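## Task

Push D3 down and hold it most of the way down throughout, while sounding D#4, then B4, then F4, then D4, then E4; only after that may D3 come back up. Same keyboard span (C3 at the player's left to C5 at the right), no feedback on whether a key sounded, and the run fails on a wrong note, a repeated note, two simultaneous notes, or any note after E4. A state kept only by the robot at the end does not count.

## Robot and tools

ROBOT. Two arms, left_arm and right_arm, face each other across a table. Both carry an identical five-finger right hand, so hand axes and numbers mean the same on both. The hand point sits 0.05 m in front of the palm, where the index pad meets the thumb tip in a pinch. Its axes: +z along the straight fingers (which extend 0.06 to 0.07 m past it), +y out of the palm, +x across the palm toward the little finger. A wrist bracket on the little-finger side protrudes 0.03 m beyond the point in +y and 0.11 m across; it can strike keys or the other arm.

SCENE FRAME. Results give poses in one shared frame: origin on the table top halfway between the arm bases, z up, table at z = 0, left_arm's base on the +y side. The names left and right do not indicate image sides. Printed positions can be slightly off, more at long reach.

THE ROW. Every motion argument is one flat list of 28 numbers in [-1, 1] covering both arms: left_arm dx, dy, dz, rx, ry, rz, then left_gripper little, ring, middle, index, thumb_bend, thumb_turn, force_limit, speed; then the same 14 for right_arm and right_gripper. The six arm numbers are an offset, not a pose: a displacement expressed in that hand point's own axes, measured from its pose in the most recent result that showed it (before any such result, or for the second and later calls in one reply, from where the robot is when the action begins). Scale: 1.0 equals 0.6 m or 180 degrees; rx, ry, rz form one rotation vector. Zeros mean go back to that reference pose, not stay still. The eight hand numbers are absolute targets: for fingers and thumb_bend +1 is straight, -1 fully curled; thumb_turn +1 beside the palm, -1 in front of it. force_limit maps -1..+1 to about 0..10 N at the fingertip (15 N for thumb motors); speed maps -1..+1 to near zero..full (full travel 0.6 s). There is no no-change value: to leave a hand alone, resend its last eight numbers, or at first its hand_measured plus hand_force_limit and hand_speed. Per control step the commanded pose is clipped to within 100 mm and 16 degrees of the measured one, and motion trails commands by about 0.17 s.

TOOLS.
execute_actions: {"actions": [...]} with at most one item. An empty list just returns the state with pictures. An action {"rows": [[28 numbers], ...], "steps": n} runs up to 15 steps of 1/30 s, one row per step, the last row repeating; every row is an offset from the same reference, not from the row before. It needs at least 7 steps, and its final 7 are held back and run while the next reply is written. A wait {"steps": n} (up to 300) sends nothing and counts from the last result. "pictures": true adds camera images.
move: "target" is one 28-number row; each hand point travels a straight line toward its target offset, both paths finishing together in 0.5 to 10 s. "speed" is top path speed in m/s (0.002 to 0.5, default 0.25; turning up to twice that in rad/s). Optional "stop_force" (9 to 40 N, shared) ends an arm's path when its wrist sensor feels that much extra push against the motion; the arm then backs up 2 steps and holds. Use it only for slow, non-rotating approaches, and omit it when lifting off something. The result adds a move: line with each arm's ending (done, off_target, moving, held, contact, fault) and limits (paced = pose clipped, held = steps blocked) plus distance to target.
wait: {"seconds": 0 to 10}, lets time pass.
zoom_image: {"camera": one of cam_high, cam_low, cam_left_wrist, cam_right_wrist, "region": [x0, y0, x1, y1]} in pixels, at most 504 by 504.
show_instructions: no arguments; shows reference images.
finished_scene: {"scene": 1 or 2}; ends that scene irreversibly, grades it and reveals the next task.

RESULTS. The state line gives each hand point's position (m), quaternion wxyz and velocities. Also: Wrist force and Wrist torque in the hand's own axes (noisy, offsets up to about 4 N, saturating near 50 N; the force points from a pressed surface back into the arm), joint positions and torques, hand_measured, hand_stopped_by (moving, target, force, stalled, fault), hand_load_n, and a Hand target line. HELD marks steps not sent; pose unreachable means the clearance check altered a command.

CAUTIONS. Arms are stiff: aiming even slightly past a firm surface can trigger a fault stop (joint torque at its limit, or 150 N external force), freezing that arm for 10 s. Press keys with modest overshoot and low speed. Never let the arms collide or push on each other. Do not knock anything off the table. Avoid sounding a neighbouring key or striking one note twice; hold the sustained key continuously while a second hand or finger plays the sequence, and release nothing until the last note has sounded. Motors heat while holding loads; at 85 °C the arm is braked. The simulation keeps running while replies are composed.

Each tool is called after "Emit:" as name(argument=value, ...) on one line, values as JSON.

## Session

Emit:
execute_actions(actions=[])

Scene clock: 0.00 s of 6000.00 s.
left_arm: end_effector_position=(+0.3365, +0.4533, +0.4790) hand_measured=(+1.000, +1.000, +1.000, +1.000, +1.000, +1.000) hand_load_n=(+0.0, +0.0, +0.0, +0.0, +0.0, +0.0) hand_stopped_by=(target, target, target, target, target, target) hand_force_limit=0.00 hand_speed=-0.80 end_effector_quat_wxyz=(+0.006, +0.351, +0.936, +0.005) end_effector_velocity=(+0.000, -0.000, -0.001) end_effector_angular_velocity=(+0.002, +0.001, +0.000) | right_arm: end_effector_position=(+0.0923, -0.2586, +0.4842) hand_measured=(+1.000, +1.000, +1.000, +1.000, +1.000, +1.000) hand_load_n=(+0.0, +0.0, +0.0, +0.0, +0.0, +0.0) hand_stopped_by=(target, target, target, target, target, target) hand_force_limit=0.00 hand_speed=-0.80 end_effector_quat_wxyz=(+0.008, -0.358, +0.934, -0.003) end_effector_velocity=(-0.000, -0.000, -0.000) end_effector_angular_velocity=(-0.001, +0.000, +0.001)
Joint positions: left_arm=[ 0.56  -1.692  1.316  1.945  1.556 -1.911] | right_arm=[-1.213 -1.735  1.33   1.96   1.578 -1.891]
Joint velocities: left_arm=[ 0.001  0.002  0.001  0.    -0.     0.   ] | right_arm=[ 0.001  0.    -0.     0.001  0.001 -0.001]
Joint torques (N m, as the arm reports them, + toward a larger angle): no reading
Wrist force (N, on the end effector, along its own x y z axes, offset not removed): no reading
Wrist torque (N m, same axes, about the end effector's origin, offset not removed): no reading
Hand target (left_arm): +0.337, +0.453, +0.479; +0.006, +0.351, +0.936, +0.005
Hand target (right_arm): +0.092, -0.259, +0.484; +0.008, -0.358, +0.934, -0.003

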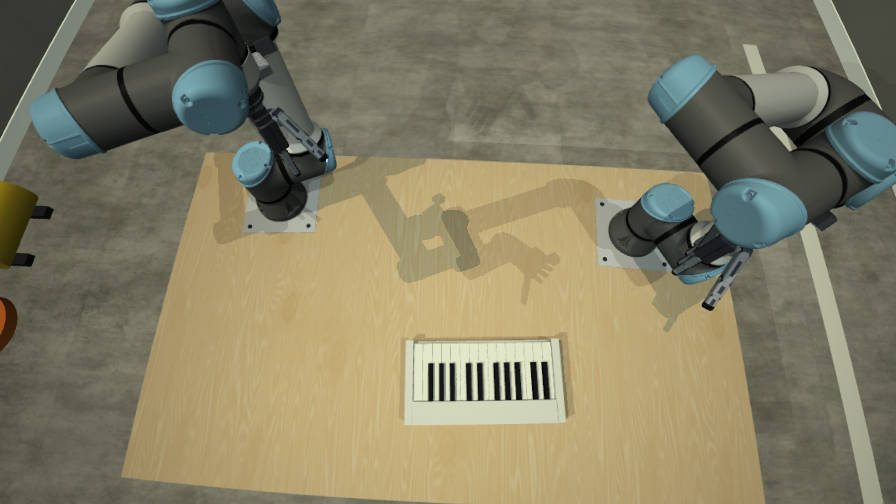

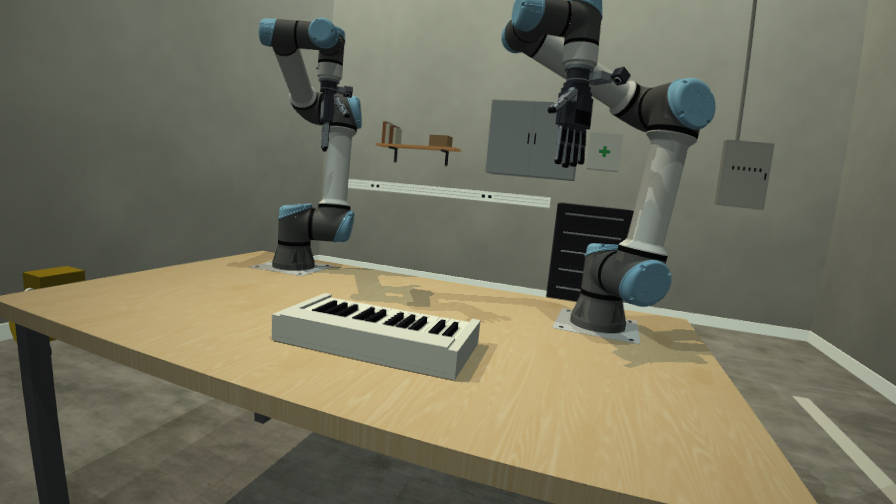

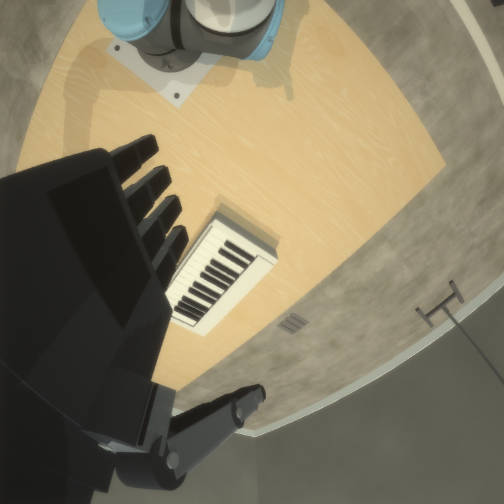

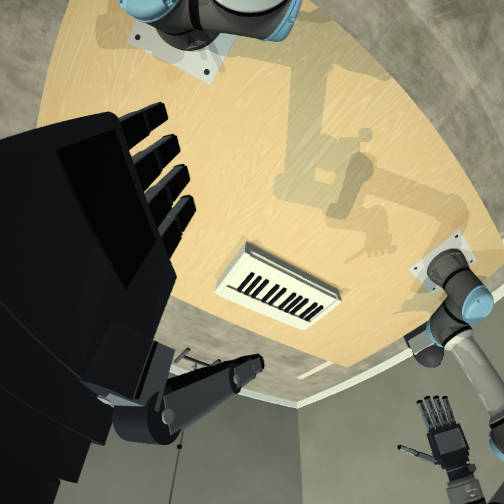

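Emit:
zoom_image(camera="cam_high", region=[390, 325, 580, 435])

Region (390, 325, 580, 435) of cam_high's 896x504 image, scaled by 2.653, with more detail than that image has; it fills the top 292 rows of this view, and the rest is white.

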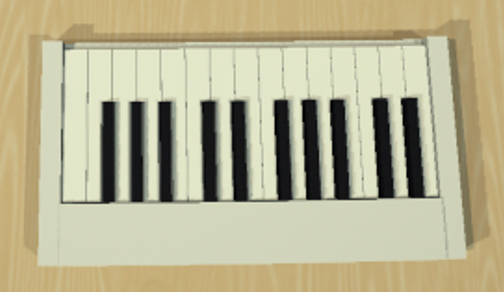

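Emit:
move(target=[-0.1553,-0.2013,0.6294,0.0767,-0.1818,-0.708,1,-1,-1,-1,0,1,0,0.5,-0.6459,0.0441,0.6399,0.1154,-0.1799,-0.5777,1,-1,-1,-1,0,1,0,0.5], speed=0.4)

Scene clock: 5.60 s of 6000.00 s.
left_arm: end_effector_position=(+0.3335, +0.3034, +0.1005) hand_measured=(+1.000, -1.000, -1.000, -1.000, +0.000, +1.000) hand_load_n=(+0.0, +0.0, +0.0, +0.0, +0.0, +0.0) hand_stopped_by=(target, target, target, target, target, target) hand_force_limit=0.00 hand_speed=0.50 end_effector_quat_wxyz=(-0.185, +0.681, -0.688, +0.171) end_effector_velocity=(+0.000, -0.001, -0.002) end_effector_angular_velocity=(-0.002, -0.003, +0.012) | right_arm: end_effector_position=(+0.3685, +0.0201, +0.1052) hand_measured=(+1.000, -1.000, -1.000, -1.000, +0.000, +1.000) hand_load_n=(+0.0, +0.0, +0.0, +0.0, +0.0, +0.0) hand_stopped_by=(target, target, target, target, target, target) hand_force_limit=0.00 hand_speed=0.50 end_effector_quat_wxyz=(+0.282, -0.924, +0.251, -0.066) end_effector_velocity=(+0.001, +0.002, -0.001) end_effector_angular_velocity=(-0.001, -0.001, +0.007)
Joint positions: left_arm=[ 0.314 -1.339  1.921  0.86   1.076 -4.403] | right_arm=[-0.977 -0.879  1.116  0.789  1.338 -3.468]
Joint velocities: left_arm=[-0.002  0.006 -0.    -0.    -0.004 -0.016] | right_arm=[ 0.001  0.008 -0.009  0.003 -0.002 -0.007]
Joint torques (N m, as the arm reports them, + toward a larger angle): left_arm=[-14.8  -11.07  -4.03  -0.62  -2.92  -2.63] | right_arm=[ 11.16 -37.34 -26.6    3.27  -2.07  -3.03]
Wrist force (N, on the end effector, along its own x y z axes, offset not removed): left_arm=[-1.8 -0.8 -0.9] | right_arm=[-0.5 -0.6 -2.9]
Wrist torque (N m, same axes, about the end effector's origin, offset not removed): left_arm=[-0.10 0.29 -0.29] | right_arm=[0.08 0.18 -0.26]
Hand target (left_arm): +0.334, +0.303, +0.100; -0.185, +0.681, -0.687, +0.171
Hand target (right_arm): +0.369, +0.020, +0.105; -0.282, +0.924, -0.251, +0.065
Off the commanded pose (left_arm): 0.001 m, 0 deg.
Off the commanded pose (right_arm): 0.001 m, 0 deg.
Kept back: nothing.
move: done

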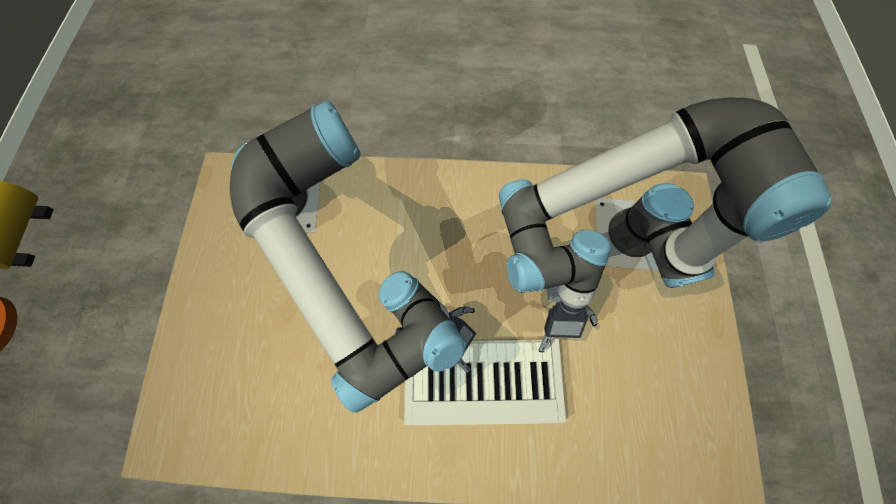

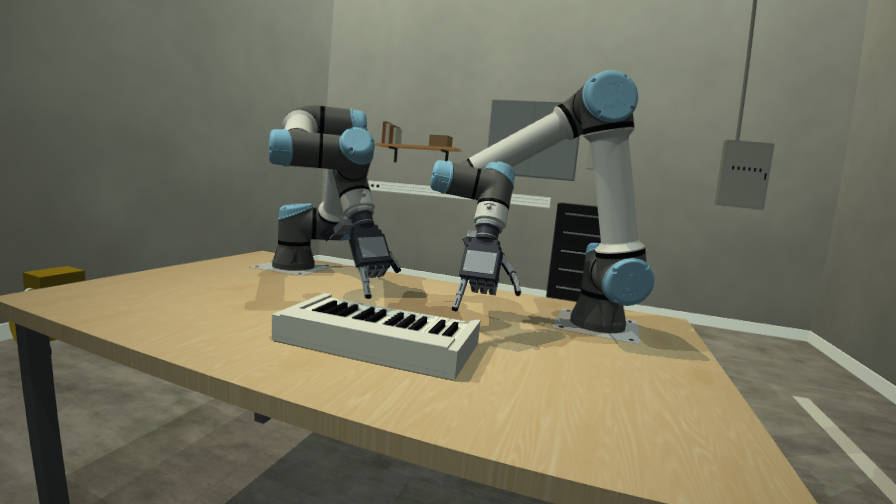

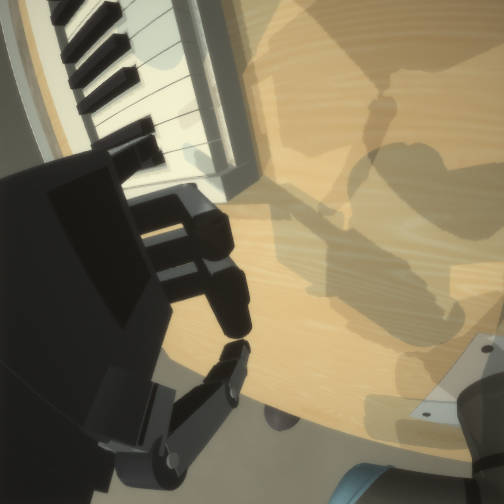

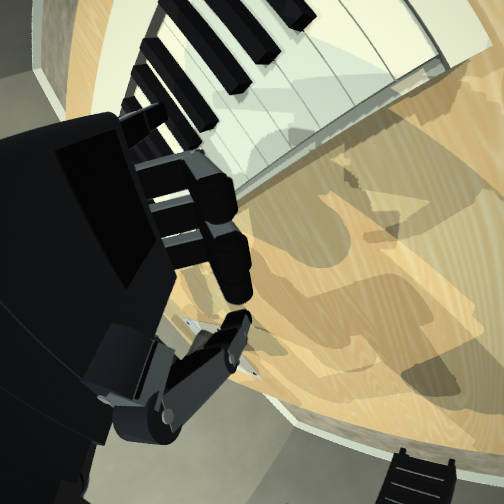

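Emit:
move(target=[0.0006,0.0167,0.0298,0,0,0,1,-1,-1,-1,0,1,0,0.5,0.0006,0.0157,0.0236,0,0,0,1,-1,-1,-1,0,1,0,0.5], speed=0.04)

Emit:
zoom_image(camera="cam_left_wrist", region=[60, 40, 310, 240])

Emit:
zoom_image(camera="cam_high", region=[430, 320, 600, 420])

Emit:
zoom_image(camera="cam_right_wrist", region=[50, 0, 300, 200])

Scene clock: 7.03 s of 6000.00 s.
left_arm: end_effector_position=(+0.3335, +0.3034, +0.0803) hand_measured=(+1.000, -1.000, -1.000, -1.000, +0.000, +1.000) hand_load_n=(+0.0, +0.0, +0.0, +0.0, +0.0, +0.0) hand_stopped_by=(target, target, target, target, target, target) hand_force_limit=0.00 hand_speed=0.50 end_effector_quat_wxyz=(-0.185, +0.681, -0.688, +0.171) end_effector_velocity=(+0.000, -0.001, -0.003) end_effector_angular_velocity=(-0.001, -0.000, +0.000) | right_arm: end_effector_position=(+0.3685, +0.0201, +0.0885) hand_measured=(+1.000, -1.000, -1.000, -1.000, +0.000, +1.000) hand_load_n=(+0.0, +0.0, +0.0, +0.0, +0.0, +0.0) hand_stopped_by=(target, target, target, target, target, target) hand_force_limit=0.00 hand_speed=0.50 end_effector_quat_wxyz=(+0.282, -0.924, +0.251, -0.066) end_effector_velocity=(-0.000, +0.000, -0.002) end_effector_angular_velocity=(-0.000, -0.001, +0.001)
Joint positions: left_arm=[ 0.314 -1.31   1.945  0.806  1.076 -4.403] | right_arm=[-0.977 -0.868  1.141  0.753  1.338 -3.468]
Joint velocities: left_arm=[ 0.001  0.005  0.001 -0.007  0.     0.001] | right_arm=[ 0.001  0.001  0.004 -0.005  0.    -0.001]
Joint torques (N m, as the arm reports them, + toward a larger angle): left_arm=[ 12.78 -13.    -3.63  -0.52   2.06   2.73] | right_arm=[  6.83 -38.03 -12.16  -0.64   0.96   2.56]
Wrist force (N, on the end effector, along its own x y z axes, offset not removed): left_arm=[-0.3 -1.4 -1.8] | right_arm=[-1.9 -1.4 -0.6]
Wrist torque (N m, same axes, about the end effector's origin, offset not removed): left_arm=[-0.07 0.02 -0.32] | right_arm=[-0.15 0.28 -0.37]
Hand target (left_arm): +0.334, +0.303, +0.080; -0.185, +0.681, -0.688, +0.171
Hand target (right_arm): +0.369, +0.020, +0.088; -0.282, +0.924, -0.251, +0.066
Off the commanded pose (left_arm): 0.000 m, 0 deg.
Off the commanded pose (right_arm): 0.000 m, 0 deg.
Kept back: nothing.
move: done

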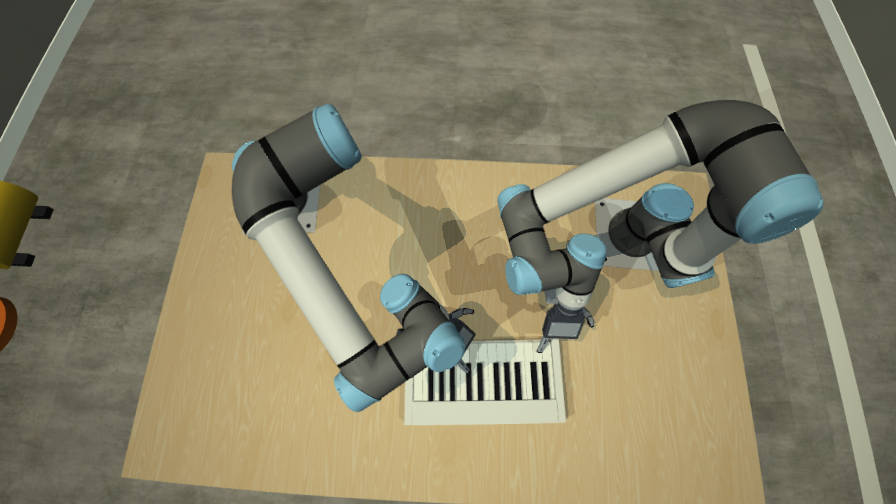

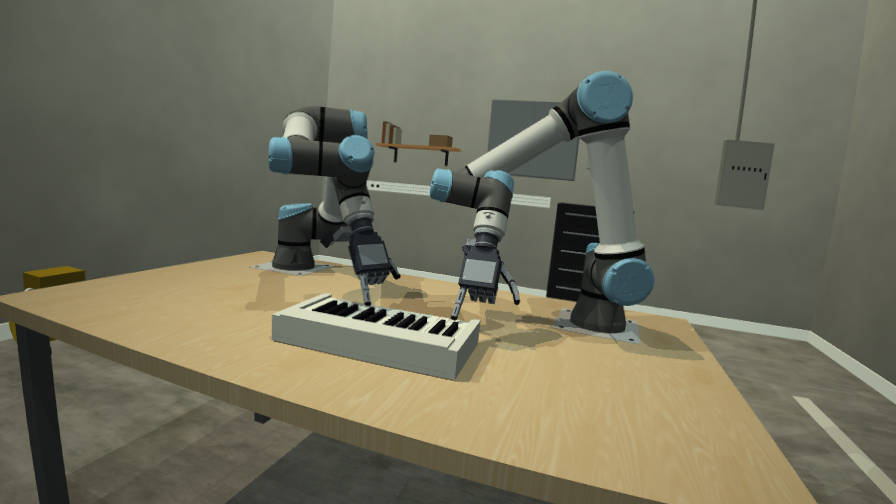

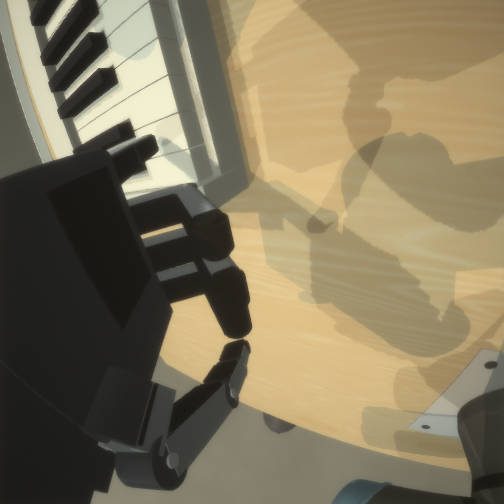

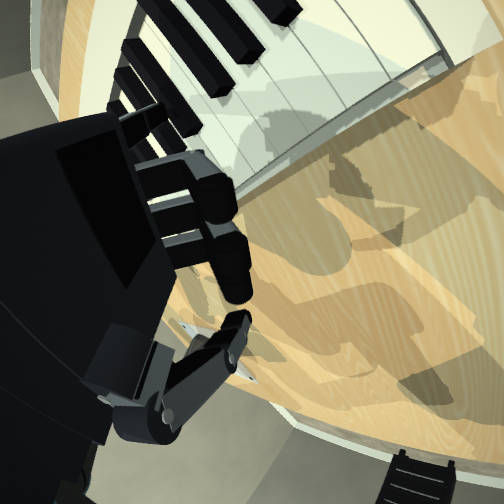

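Region (60, 40, 310, 240) of cam_left_wrist's 504x504 image, scaled by 2.016, with more detail than that image has; it fills the top 403 rows of this view, and the rest is white.

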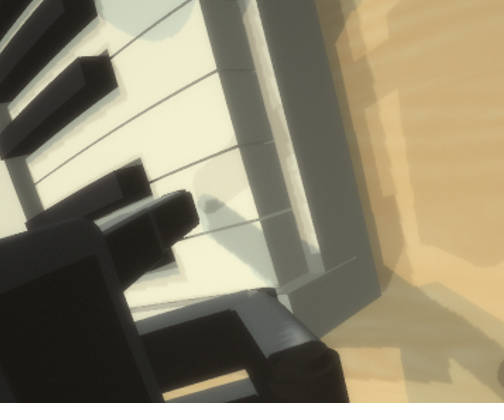

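Region (430, 320, 600, 420) of cam_high's 896x504 image, scaled by 2.965, with more detail than that image has; it fills the top 296 rows of this view, and the rest is white.

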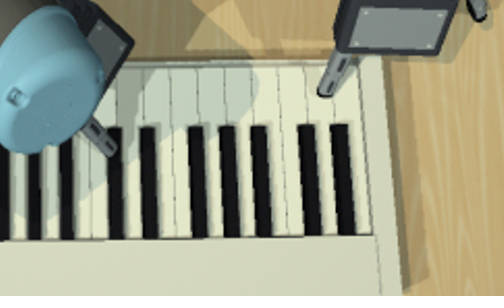

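Region (50, 0, 300, 200) of cam_right_wrist's 504x504 image, scaled by 2.016, with more detail than that image has; it fills the top 403 rows of this view, and the rest is white.

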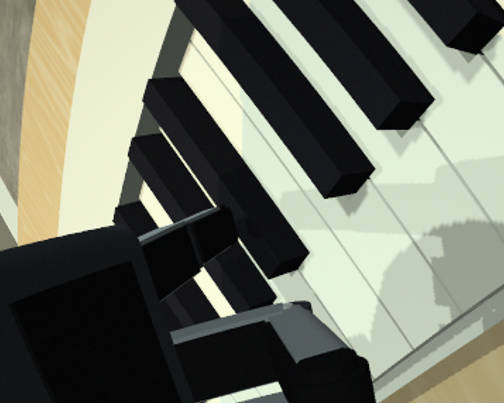

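Emit:
move(target=[0.005,-0.0042,0.0062,0,0,0,1,-1,-1,-1,0,1,0,0.5,-0.0025,-0.0036,0.0024,0,0,0,1,-1,-1,-1,0,1,0,0.5], speed=0.02)

Emit:
zoom_image(camera="cam_left_wrist", region=[60, 40, 310, 240])

Emit:
zoom_image(camera="cam_high", region=[430, 320, 600, 420])

Scene clock: 8.70 s of 6000.00 s.
left_arm: end_effector_position=(+0.3373, +0.3006, +0.0783) hand_measured=(+1.000, -1.000, -1.000, -1.000, +0.000, +1.000) hand_load_n=(+0.0, +0.0, +0.0, +0.0, +0.0, +0.0) hand_stopped_by=(target, target, target, target, target, target) hand_force_limit=0.00 hand_speed=0.50 end_effector_quat_wxyz=(-0.185, +0.681, -0.688, +0.171) end_effector_velocity=(+0.002, -0.001, -0.001) end_effector_angular_velocity=(-0.001, -0.000, -0.000) | right_arm: end_effector_position=(+0.3685, +0.0230, +0.0885) hand_measured=(+1.000, -1.000, -1.000, -1.000, +0.000, +1.000) hand_load_n=(+0.0, +0.0, +0.0, +0.0, +0.0, +0.0) hand_stopped_by=(target, target, target, target, target, target) hand_force_limit=0.00 hand_speed=0.50 end_effector_quat_wxyz=(+0.282, -0.924, +0.251, -0.066) end_effector_velocity=(+0.000, +0.001, +0.000) end_effector_angular_velocity=(-0.000, -0.000, -0.001)
Joint positions: left_arm=[ 0.323 -1.297  1.934  0.801  1.077 -4.393] | right_arm=[-0.973 -0.863  1.132  0.757  1.34  -3.464]
Joint velocities: left_arm=[ 0.004  0.006 -0.005 -0.004  0.001  0.005] | right_arm=[ 0.001  0.002 -0.005  0.002  0.001  0.002]
Joint torques (N m, as the arm reports them, + toward a larger angle): left_arm=[ 12.34 -12.75 -26.12  -0.72   1.9    2.87] | right_arm=[ 10.09 -37.75 -26.54   3.5    1.04   2.47]
Wrist force (N, on the end effector, along its own x y z axes, offset not removed): left_arm=[-1.7 -0.4 -2.5] | right_arm=[-0.2 0.2 -2.4]
Wrist torque (N m, same axes, about the end effector's origin, offset not removed): left_arm=[0.15 0.24 -0.26] | right_arm=[0.23 0.13 -0.23]
Hand target (left_arm): +0.337, +0.300, +0.078; -0.185, +0.681, -0.688, +0.171
Hand target (right_arm): +0.369, +0.023, +0.089; -0.282, +0.924, -0.251, +0.066
Off the commanded pose (left_arm): 0.000 m, 0 deg.
Off the commanded pose (right_arm): 0.000 m, 0 deg.
Kept back: nothing.
move: done

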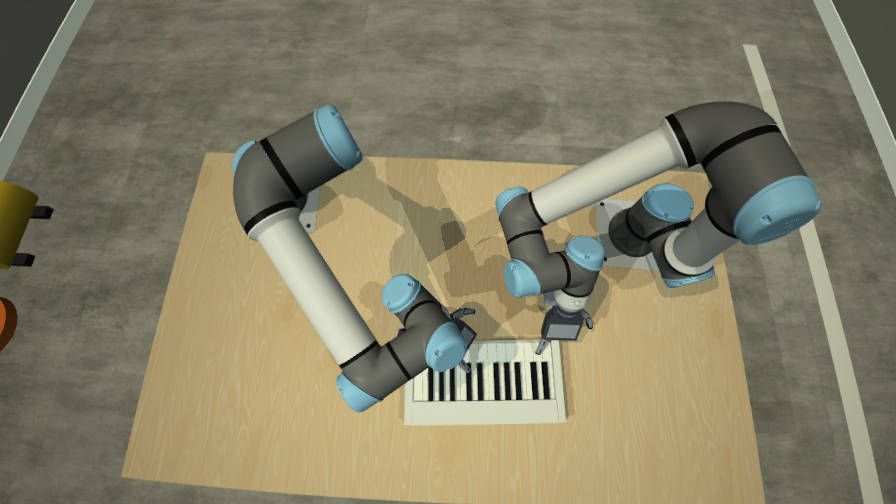

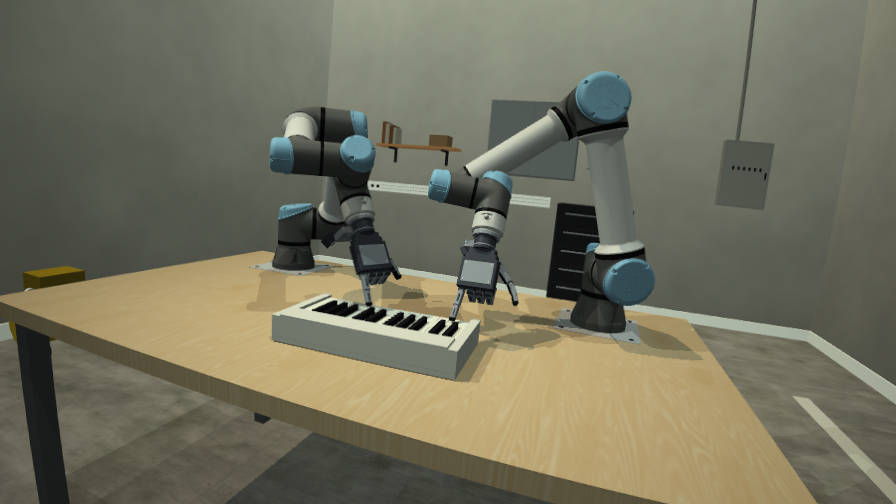

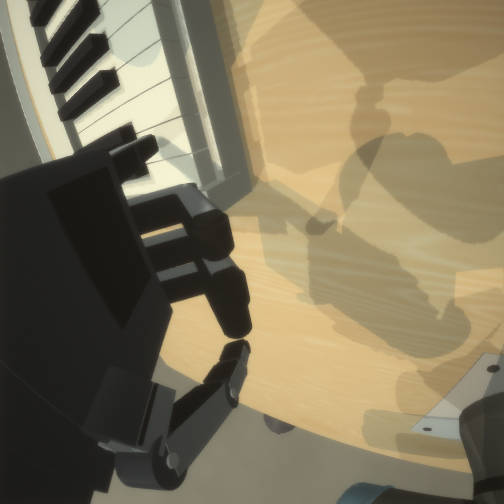

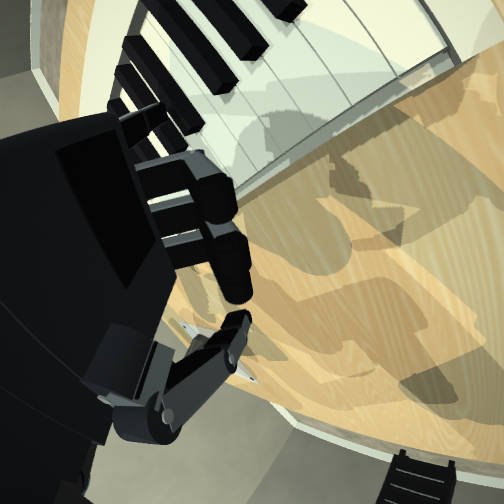

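Region (60, 40, 310, 240) of cam_left_wrist's 504x504 image, scaled by 2.016, with more detail than that image has; it fills the top 403 rows of this view, and the rest is white.

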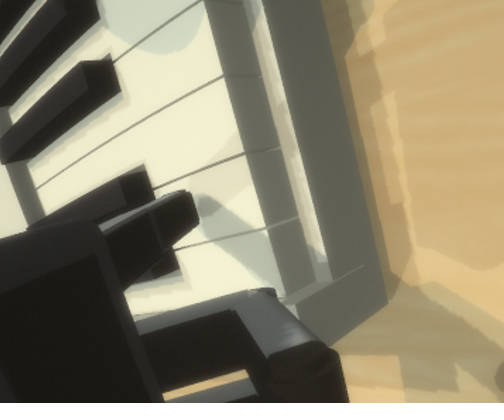

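Region (430, 320, 600, 420) of cam_high's 896x504 image, scaled by 2.965, with more detail than that image has; it fills the top 296 rows of this view, and the rest is white.

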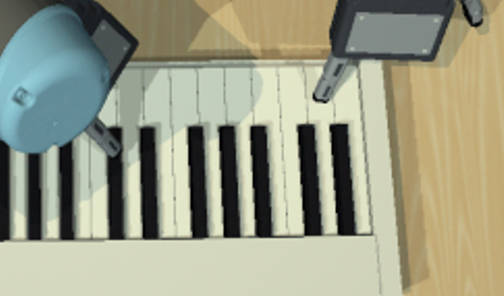

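Emit:
move(target=[0.0005,0.0139,0.0247,0,0,0,1,-1,-1,-1,0,1,0,0.5,0.0001,0.0037,0.0056,0,0,0,1,-1,-1,-1,0,1,0,0.5], speed=0.006, stop_force=9)

Emit:
zoom_image(camera="cam_right_wrist", region=[100, 40, 260, 180])

Emit:
zoom_image(camera="cam_low", region=[300, 260, 500, 360])

Scene clock: 12.13 s of 6000.00 s.
left_arm: end_effector_position=(+0.3373, +0.3006, +0.0658) hand_measured=(+1.000, -1.000, -1.000, -1.000, +0.000, +1.000) hand_load_n=(+0.0, +0.0, +0.0, +0.0, +0.0, +0.0) hand_stopped_by=(target, target, target, target, target, target) hand_force_limit=0.00 hand_speed=0.50 end_effector_quat_wxyz=(-0.185, +0.681, -0.688, +0.171) end_effector_velocity=(+0.000, -0.001, +0.000) end_effector_angular_velocity=(-0.002, -0.001, -0.001) | right_arm: end_effector_position=(+0.3685, +0.0230, +0.0845) hand_measured=(+1.000, -1.000, -1.000, -1.000, +0.000, +1.000) hand_load_n=(+0.0, +0.0, +0.0, +0.0, +0.0, +0.0) hand_stopped_by=(target, target, target, target, target, target) hand_force_limit=0.00 hand_speed=0.50 end_effector_quat_wxyz=(+0.282, -0.924, +0.251, -0.066) end_effector_velocity=(-0.001, -0.000, -0.000) end_effector_angular_velocity=(-0.002, +0.001, +0.001)
Joint positions: left_arm=[ 0.323 -1.278  1.947  0.768  1.077 -4.393] | right_arm=[-0.973 -0.86   1.137  0.748  1.34  -3.464]
Joint velocities: left_arm=[-0.001 -0.    -0.002 -0.     0.     0.   ] | right_arm=[ 0.001 -0.     0.001  0.001  0.001 -0.001]
Joint torques (N m, as the arm reports them, + toward a larger angle): left_arm=[ -9.86 -33.28 -24.51   3.94   2.09  -1.83] | right_arm=[-11.27 -36.92 -11.77  -0.6   -1.97  -3.3 ]
Wrist force (N, on the end effector, along its own x y z axes, offset not removed): left_arm=[0.3 -2.0 -11.1] | right_arm=[0.4 -1.3 -1.4]
Wrist torque (N m, same axes, about the end effector's origin, offset not removed): left_arm=[0.78 0.49 -0.16] | right_arm=[-0.04 -0.06 -0.21]
Hand target (left_arm): +0.337, +0.301, +0.066; -0.185, +0.681, -0.688, +0.171
Hand target (right_arm): +0.369, +0.023, +0.084; -0.282, +0.924, -0.251, +0.066
Off the commanded pose (left_arm): 0.004 m, 0 deg.
Off the commanded pose (right_arm): 0.000 m, 0 deg.
Kept back: nothing.
move: contact (left_arm)

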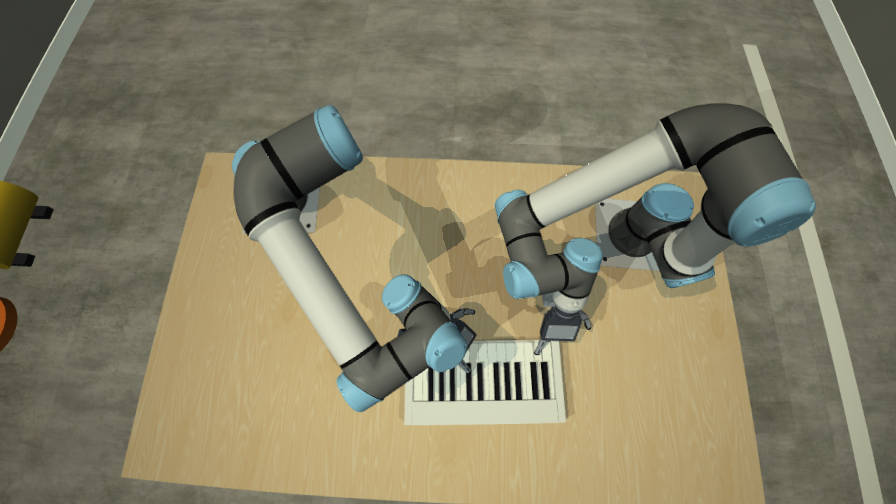

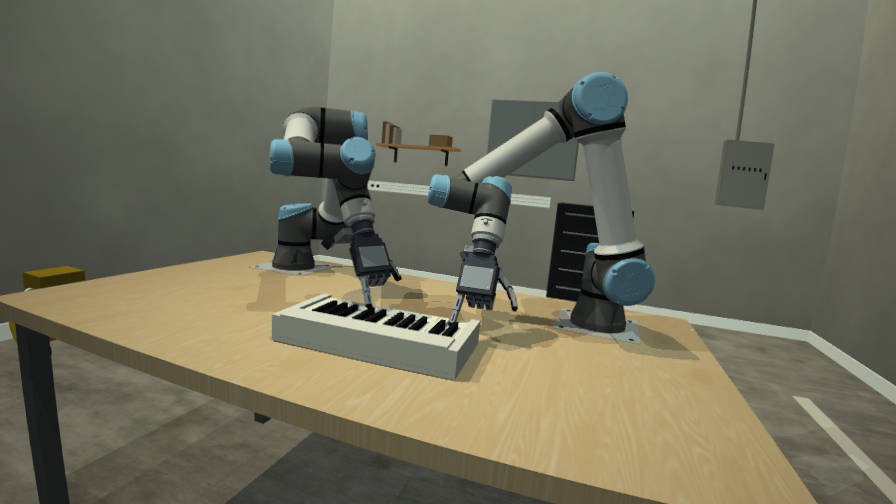

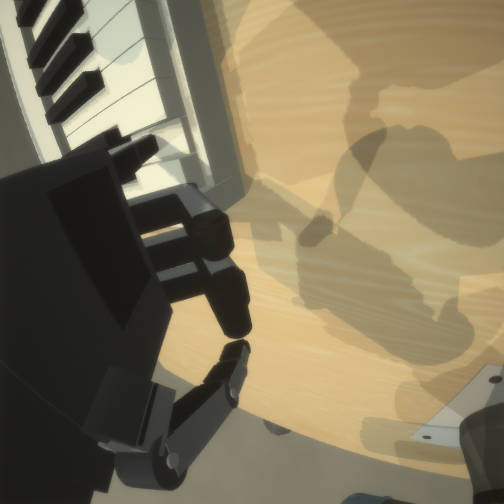

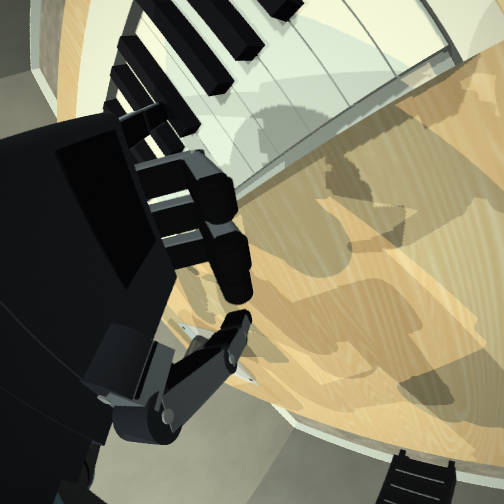

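Region (100, 40, 260, 180) of cam_right_wrist's 504x504 image, scaled by 3.150, with more detail than that image has; it fills the top 441 rows of this view, and the rest is white.

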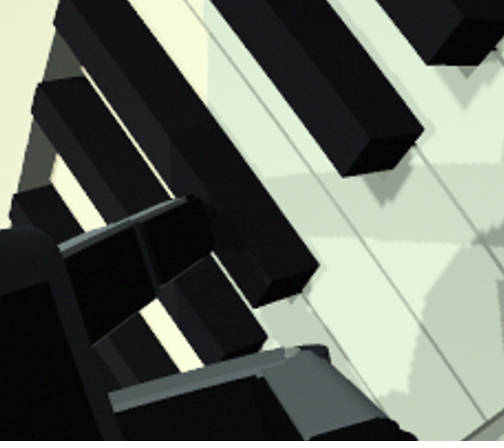

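Region (300, 260, 500, 360) of cam_low's 896x504 image, scaled by 2.520, with more detail than that image has.

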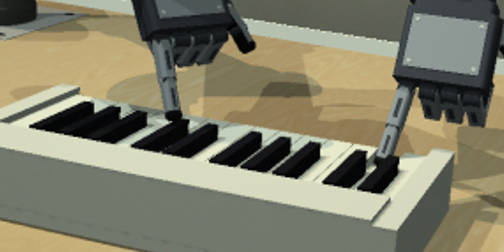

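Emit:
move(target=[0,-0.0002,-0.0004,0,0,0,1,-1,-1,-1,0,1,0,0.5,0.0004,0.012,0.0181,0,0,0,1,-1,-1,-1,0,1,0,0.5], speed=0.006, stop_force=9)

Emit:
zoom_image(camera="cam_right_wrist", region=[100, 40, 260, 180])

Scene clock: 14.33 s of 6000.00 s.
left_arm: end_effector_position=(+0.3373, +0.3006, +0.0660) hand_measured=(+1.000, -1.000, -1.000, -1.000, +0.000, +1.000) hand_load_n=(+0.0, +0.0, +0.0, +0.0, +0.0, +0.0) hand_stopped_by=(target, target, target, target, target, target) hand_force_limit=0.00 hand_speed=0.50 end_effector_quat_wxyz=(-0.185, +0.681, -0.688, +0.171) end_effector_velocity=(+0.000, +0.000, +0.000) end_effector_angular_velocity=(+0.001, +0.000, +0.000) | right_arm: end_effector_position=(+0.3685, +0.0230, +0.0756) hand_measured=(+1.000, -1.000, -1.000, -1.000, +0.000, +1.000) hand_load_n=(+0.5, +0.0, +0.0, +0.0, +0.0, +0.0) hand_stopped_by=(target, target, target, target, target, target) hand_force_limit=0.00 hand_speed=0.50 end_effector_quat_wxyz=(+0.282, -0.924, +0.251, -0.066) end_effector_velocity=(-0.000, +0.000, +0.002) end_effector_angular_velocity=(-0.001, +0.001, +0.000)
Joint positions: left_arm=[ 0.323 -1.278  1.947  0.769  1.077 -4.393] | right_arm=[-0.973 -0.853  1.15   0.729  1.34  -3.464]
Joint velocities: left_arm=[ 0.     0.    -0.     0.001 -0.     0.   ] | right_arm=[ 0.001 -0.001 -0.003  0.005 -0.     0.   ]
Joint torques (N m, as the arm reports them, + toward a larger angle): left_arm=[-14.13 -35.39 -26.04   4.28  -2.45  -2.61] | right_arm=[ -1.68 -40.61 -21.25   3.18   0.48  -0.69]
Wrist force (N, on the end effector, along its own x y z axes, offset not removed): left_arm=[-1.3 -1.8 -5.9] | right_arm=[-3.6 -4.2 -14.8]
Wrist torque (N m, same axes, about the end effector's origin, offset not removed): left_arm=[0.44 0.33 -0.24] | right_arm=[1.18 0.99 -0.71]
Hand target (left_arm): +0.337, +0.301, +0.066; -0.185, +0.681, -0.688, +0.171
Hand target (right_arm): +0.369, +0.023, +0.076; -0.282, +0.924, -0.251, +0.066
Off the commanded pose (left_arm): 0.000 m, 0 deg.
Off the commanded pose (right_arm): 0.004 m, 0 deg.
Kept back: nothing.
move: contact (right_arm)

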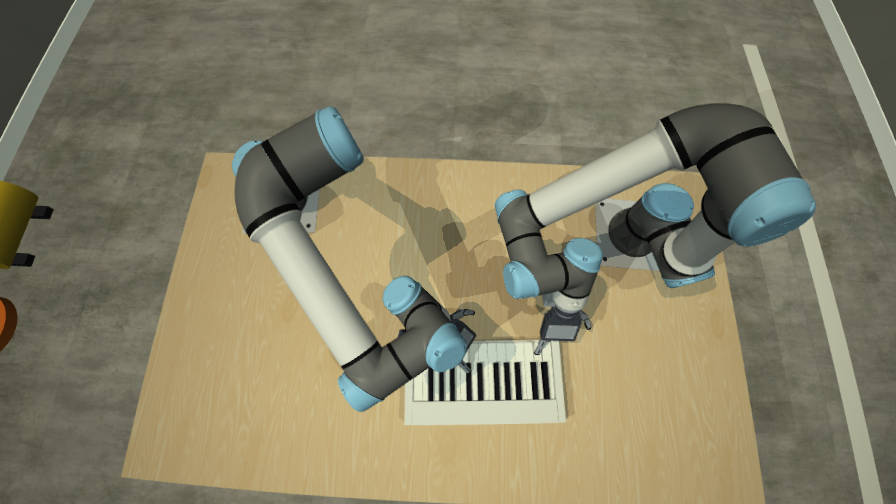

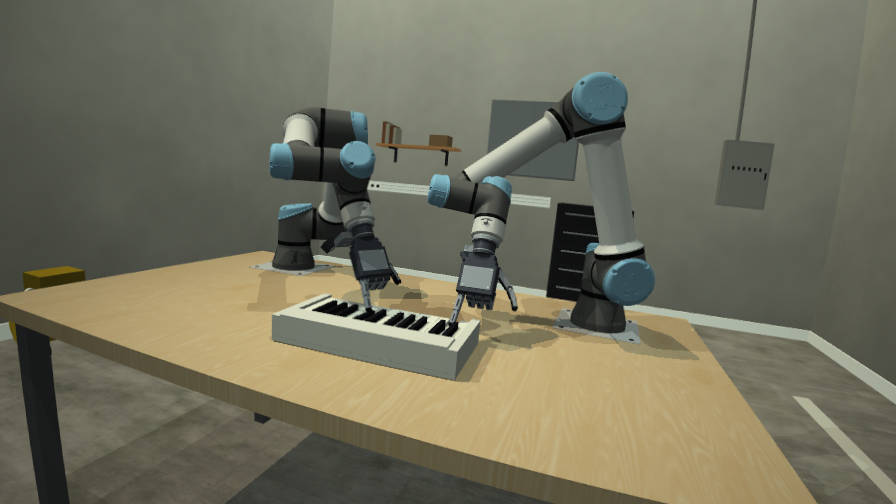

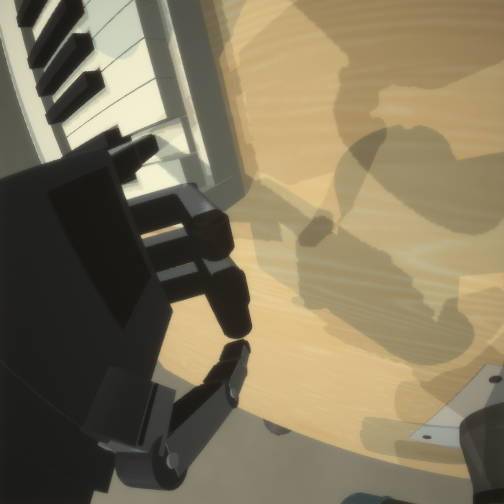

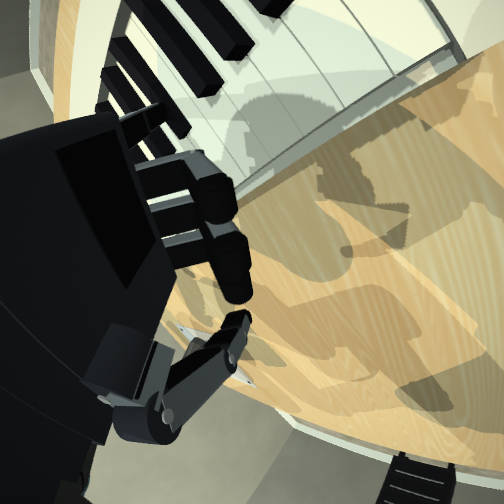

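Region (100, 40, 260, 180) of cam_right_wrist's 504x504 image, scaled by 3.150, with more detail than that image has; it fills the top 441 rows of this view, and the rest is white.

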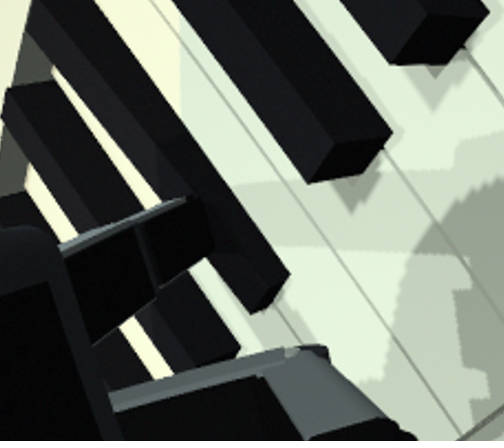

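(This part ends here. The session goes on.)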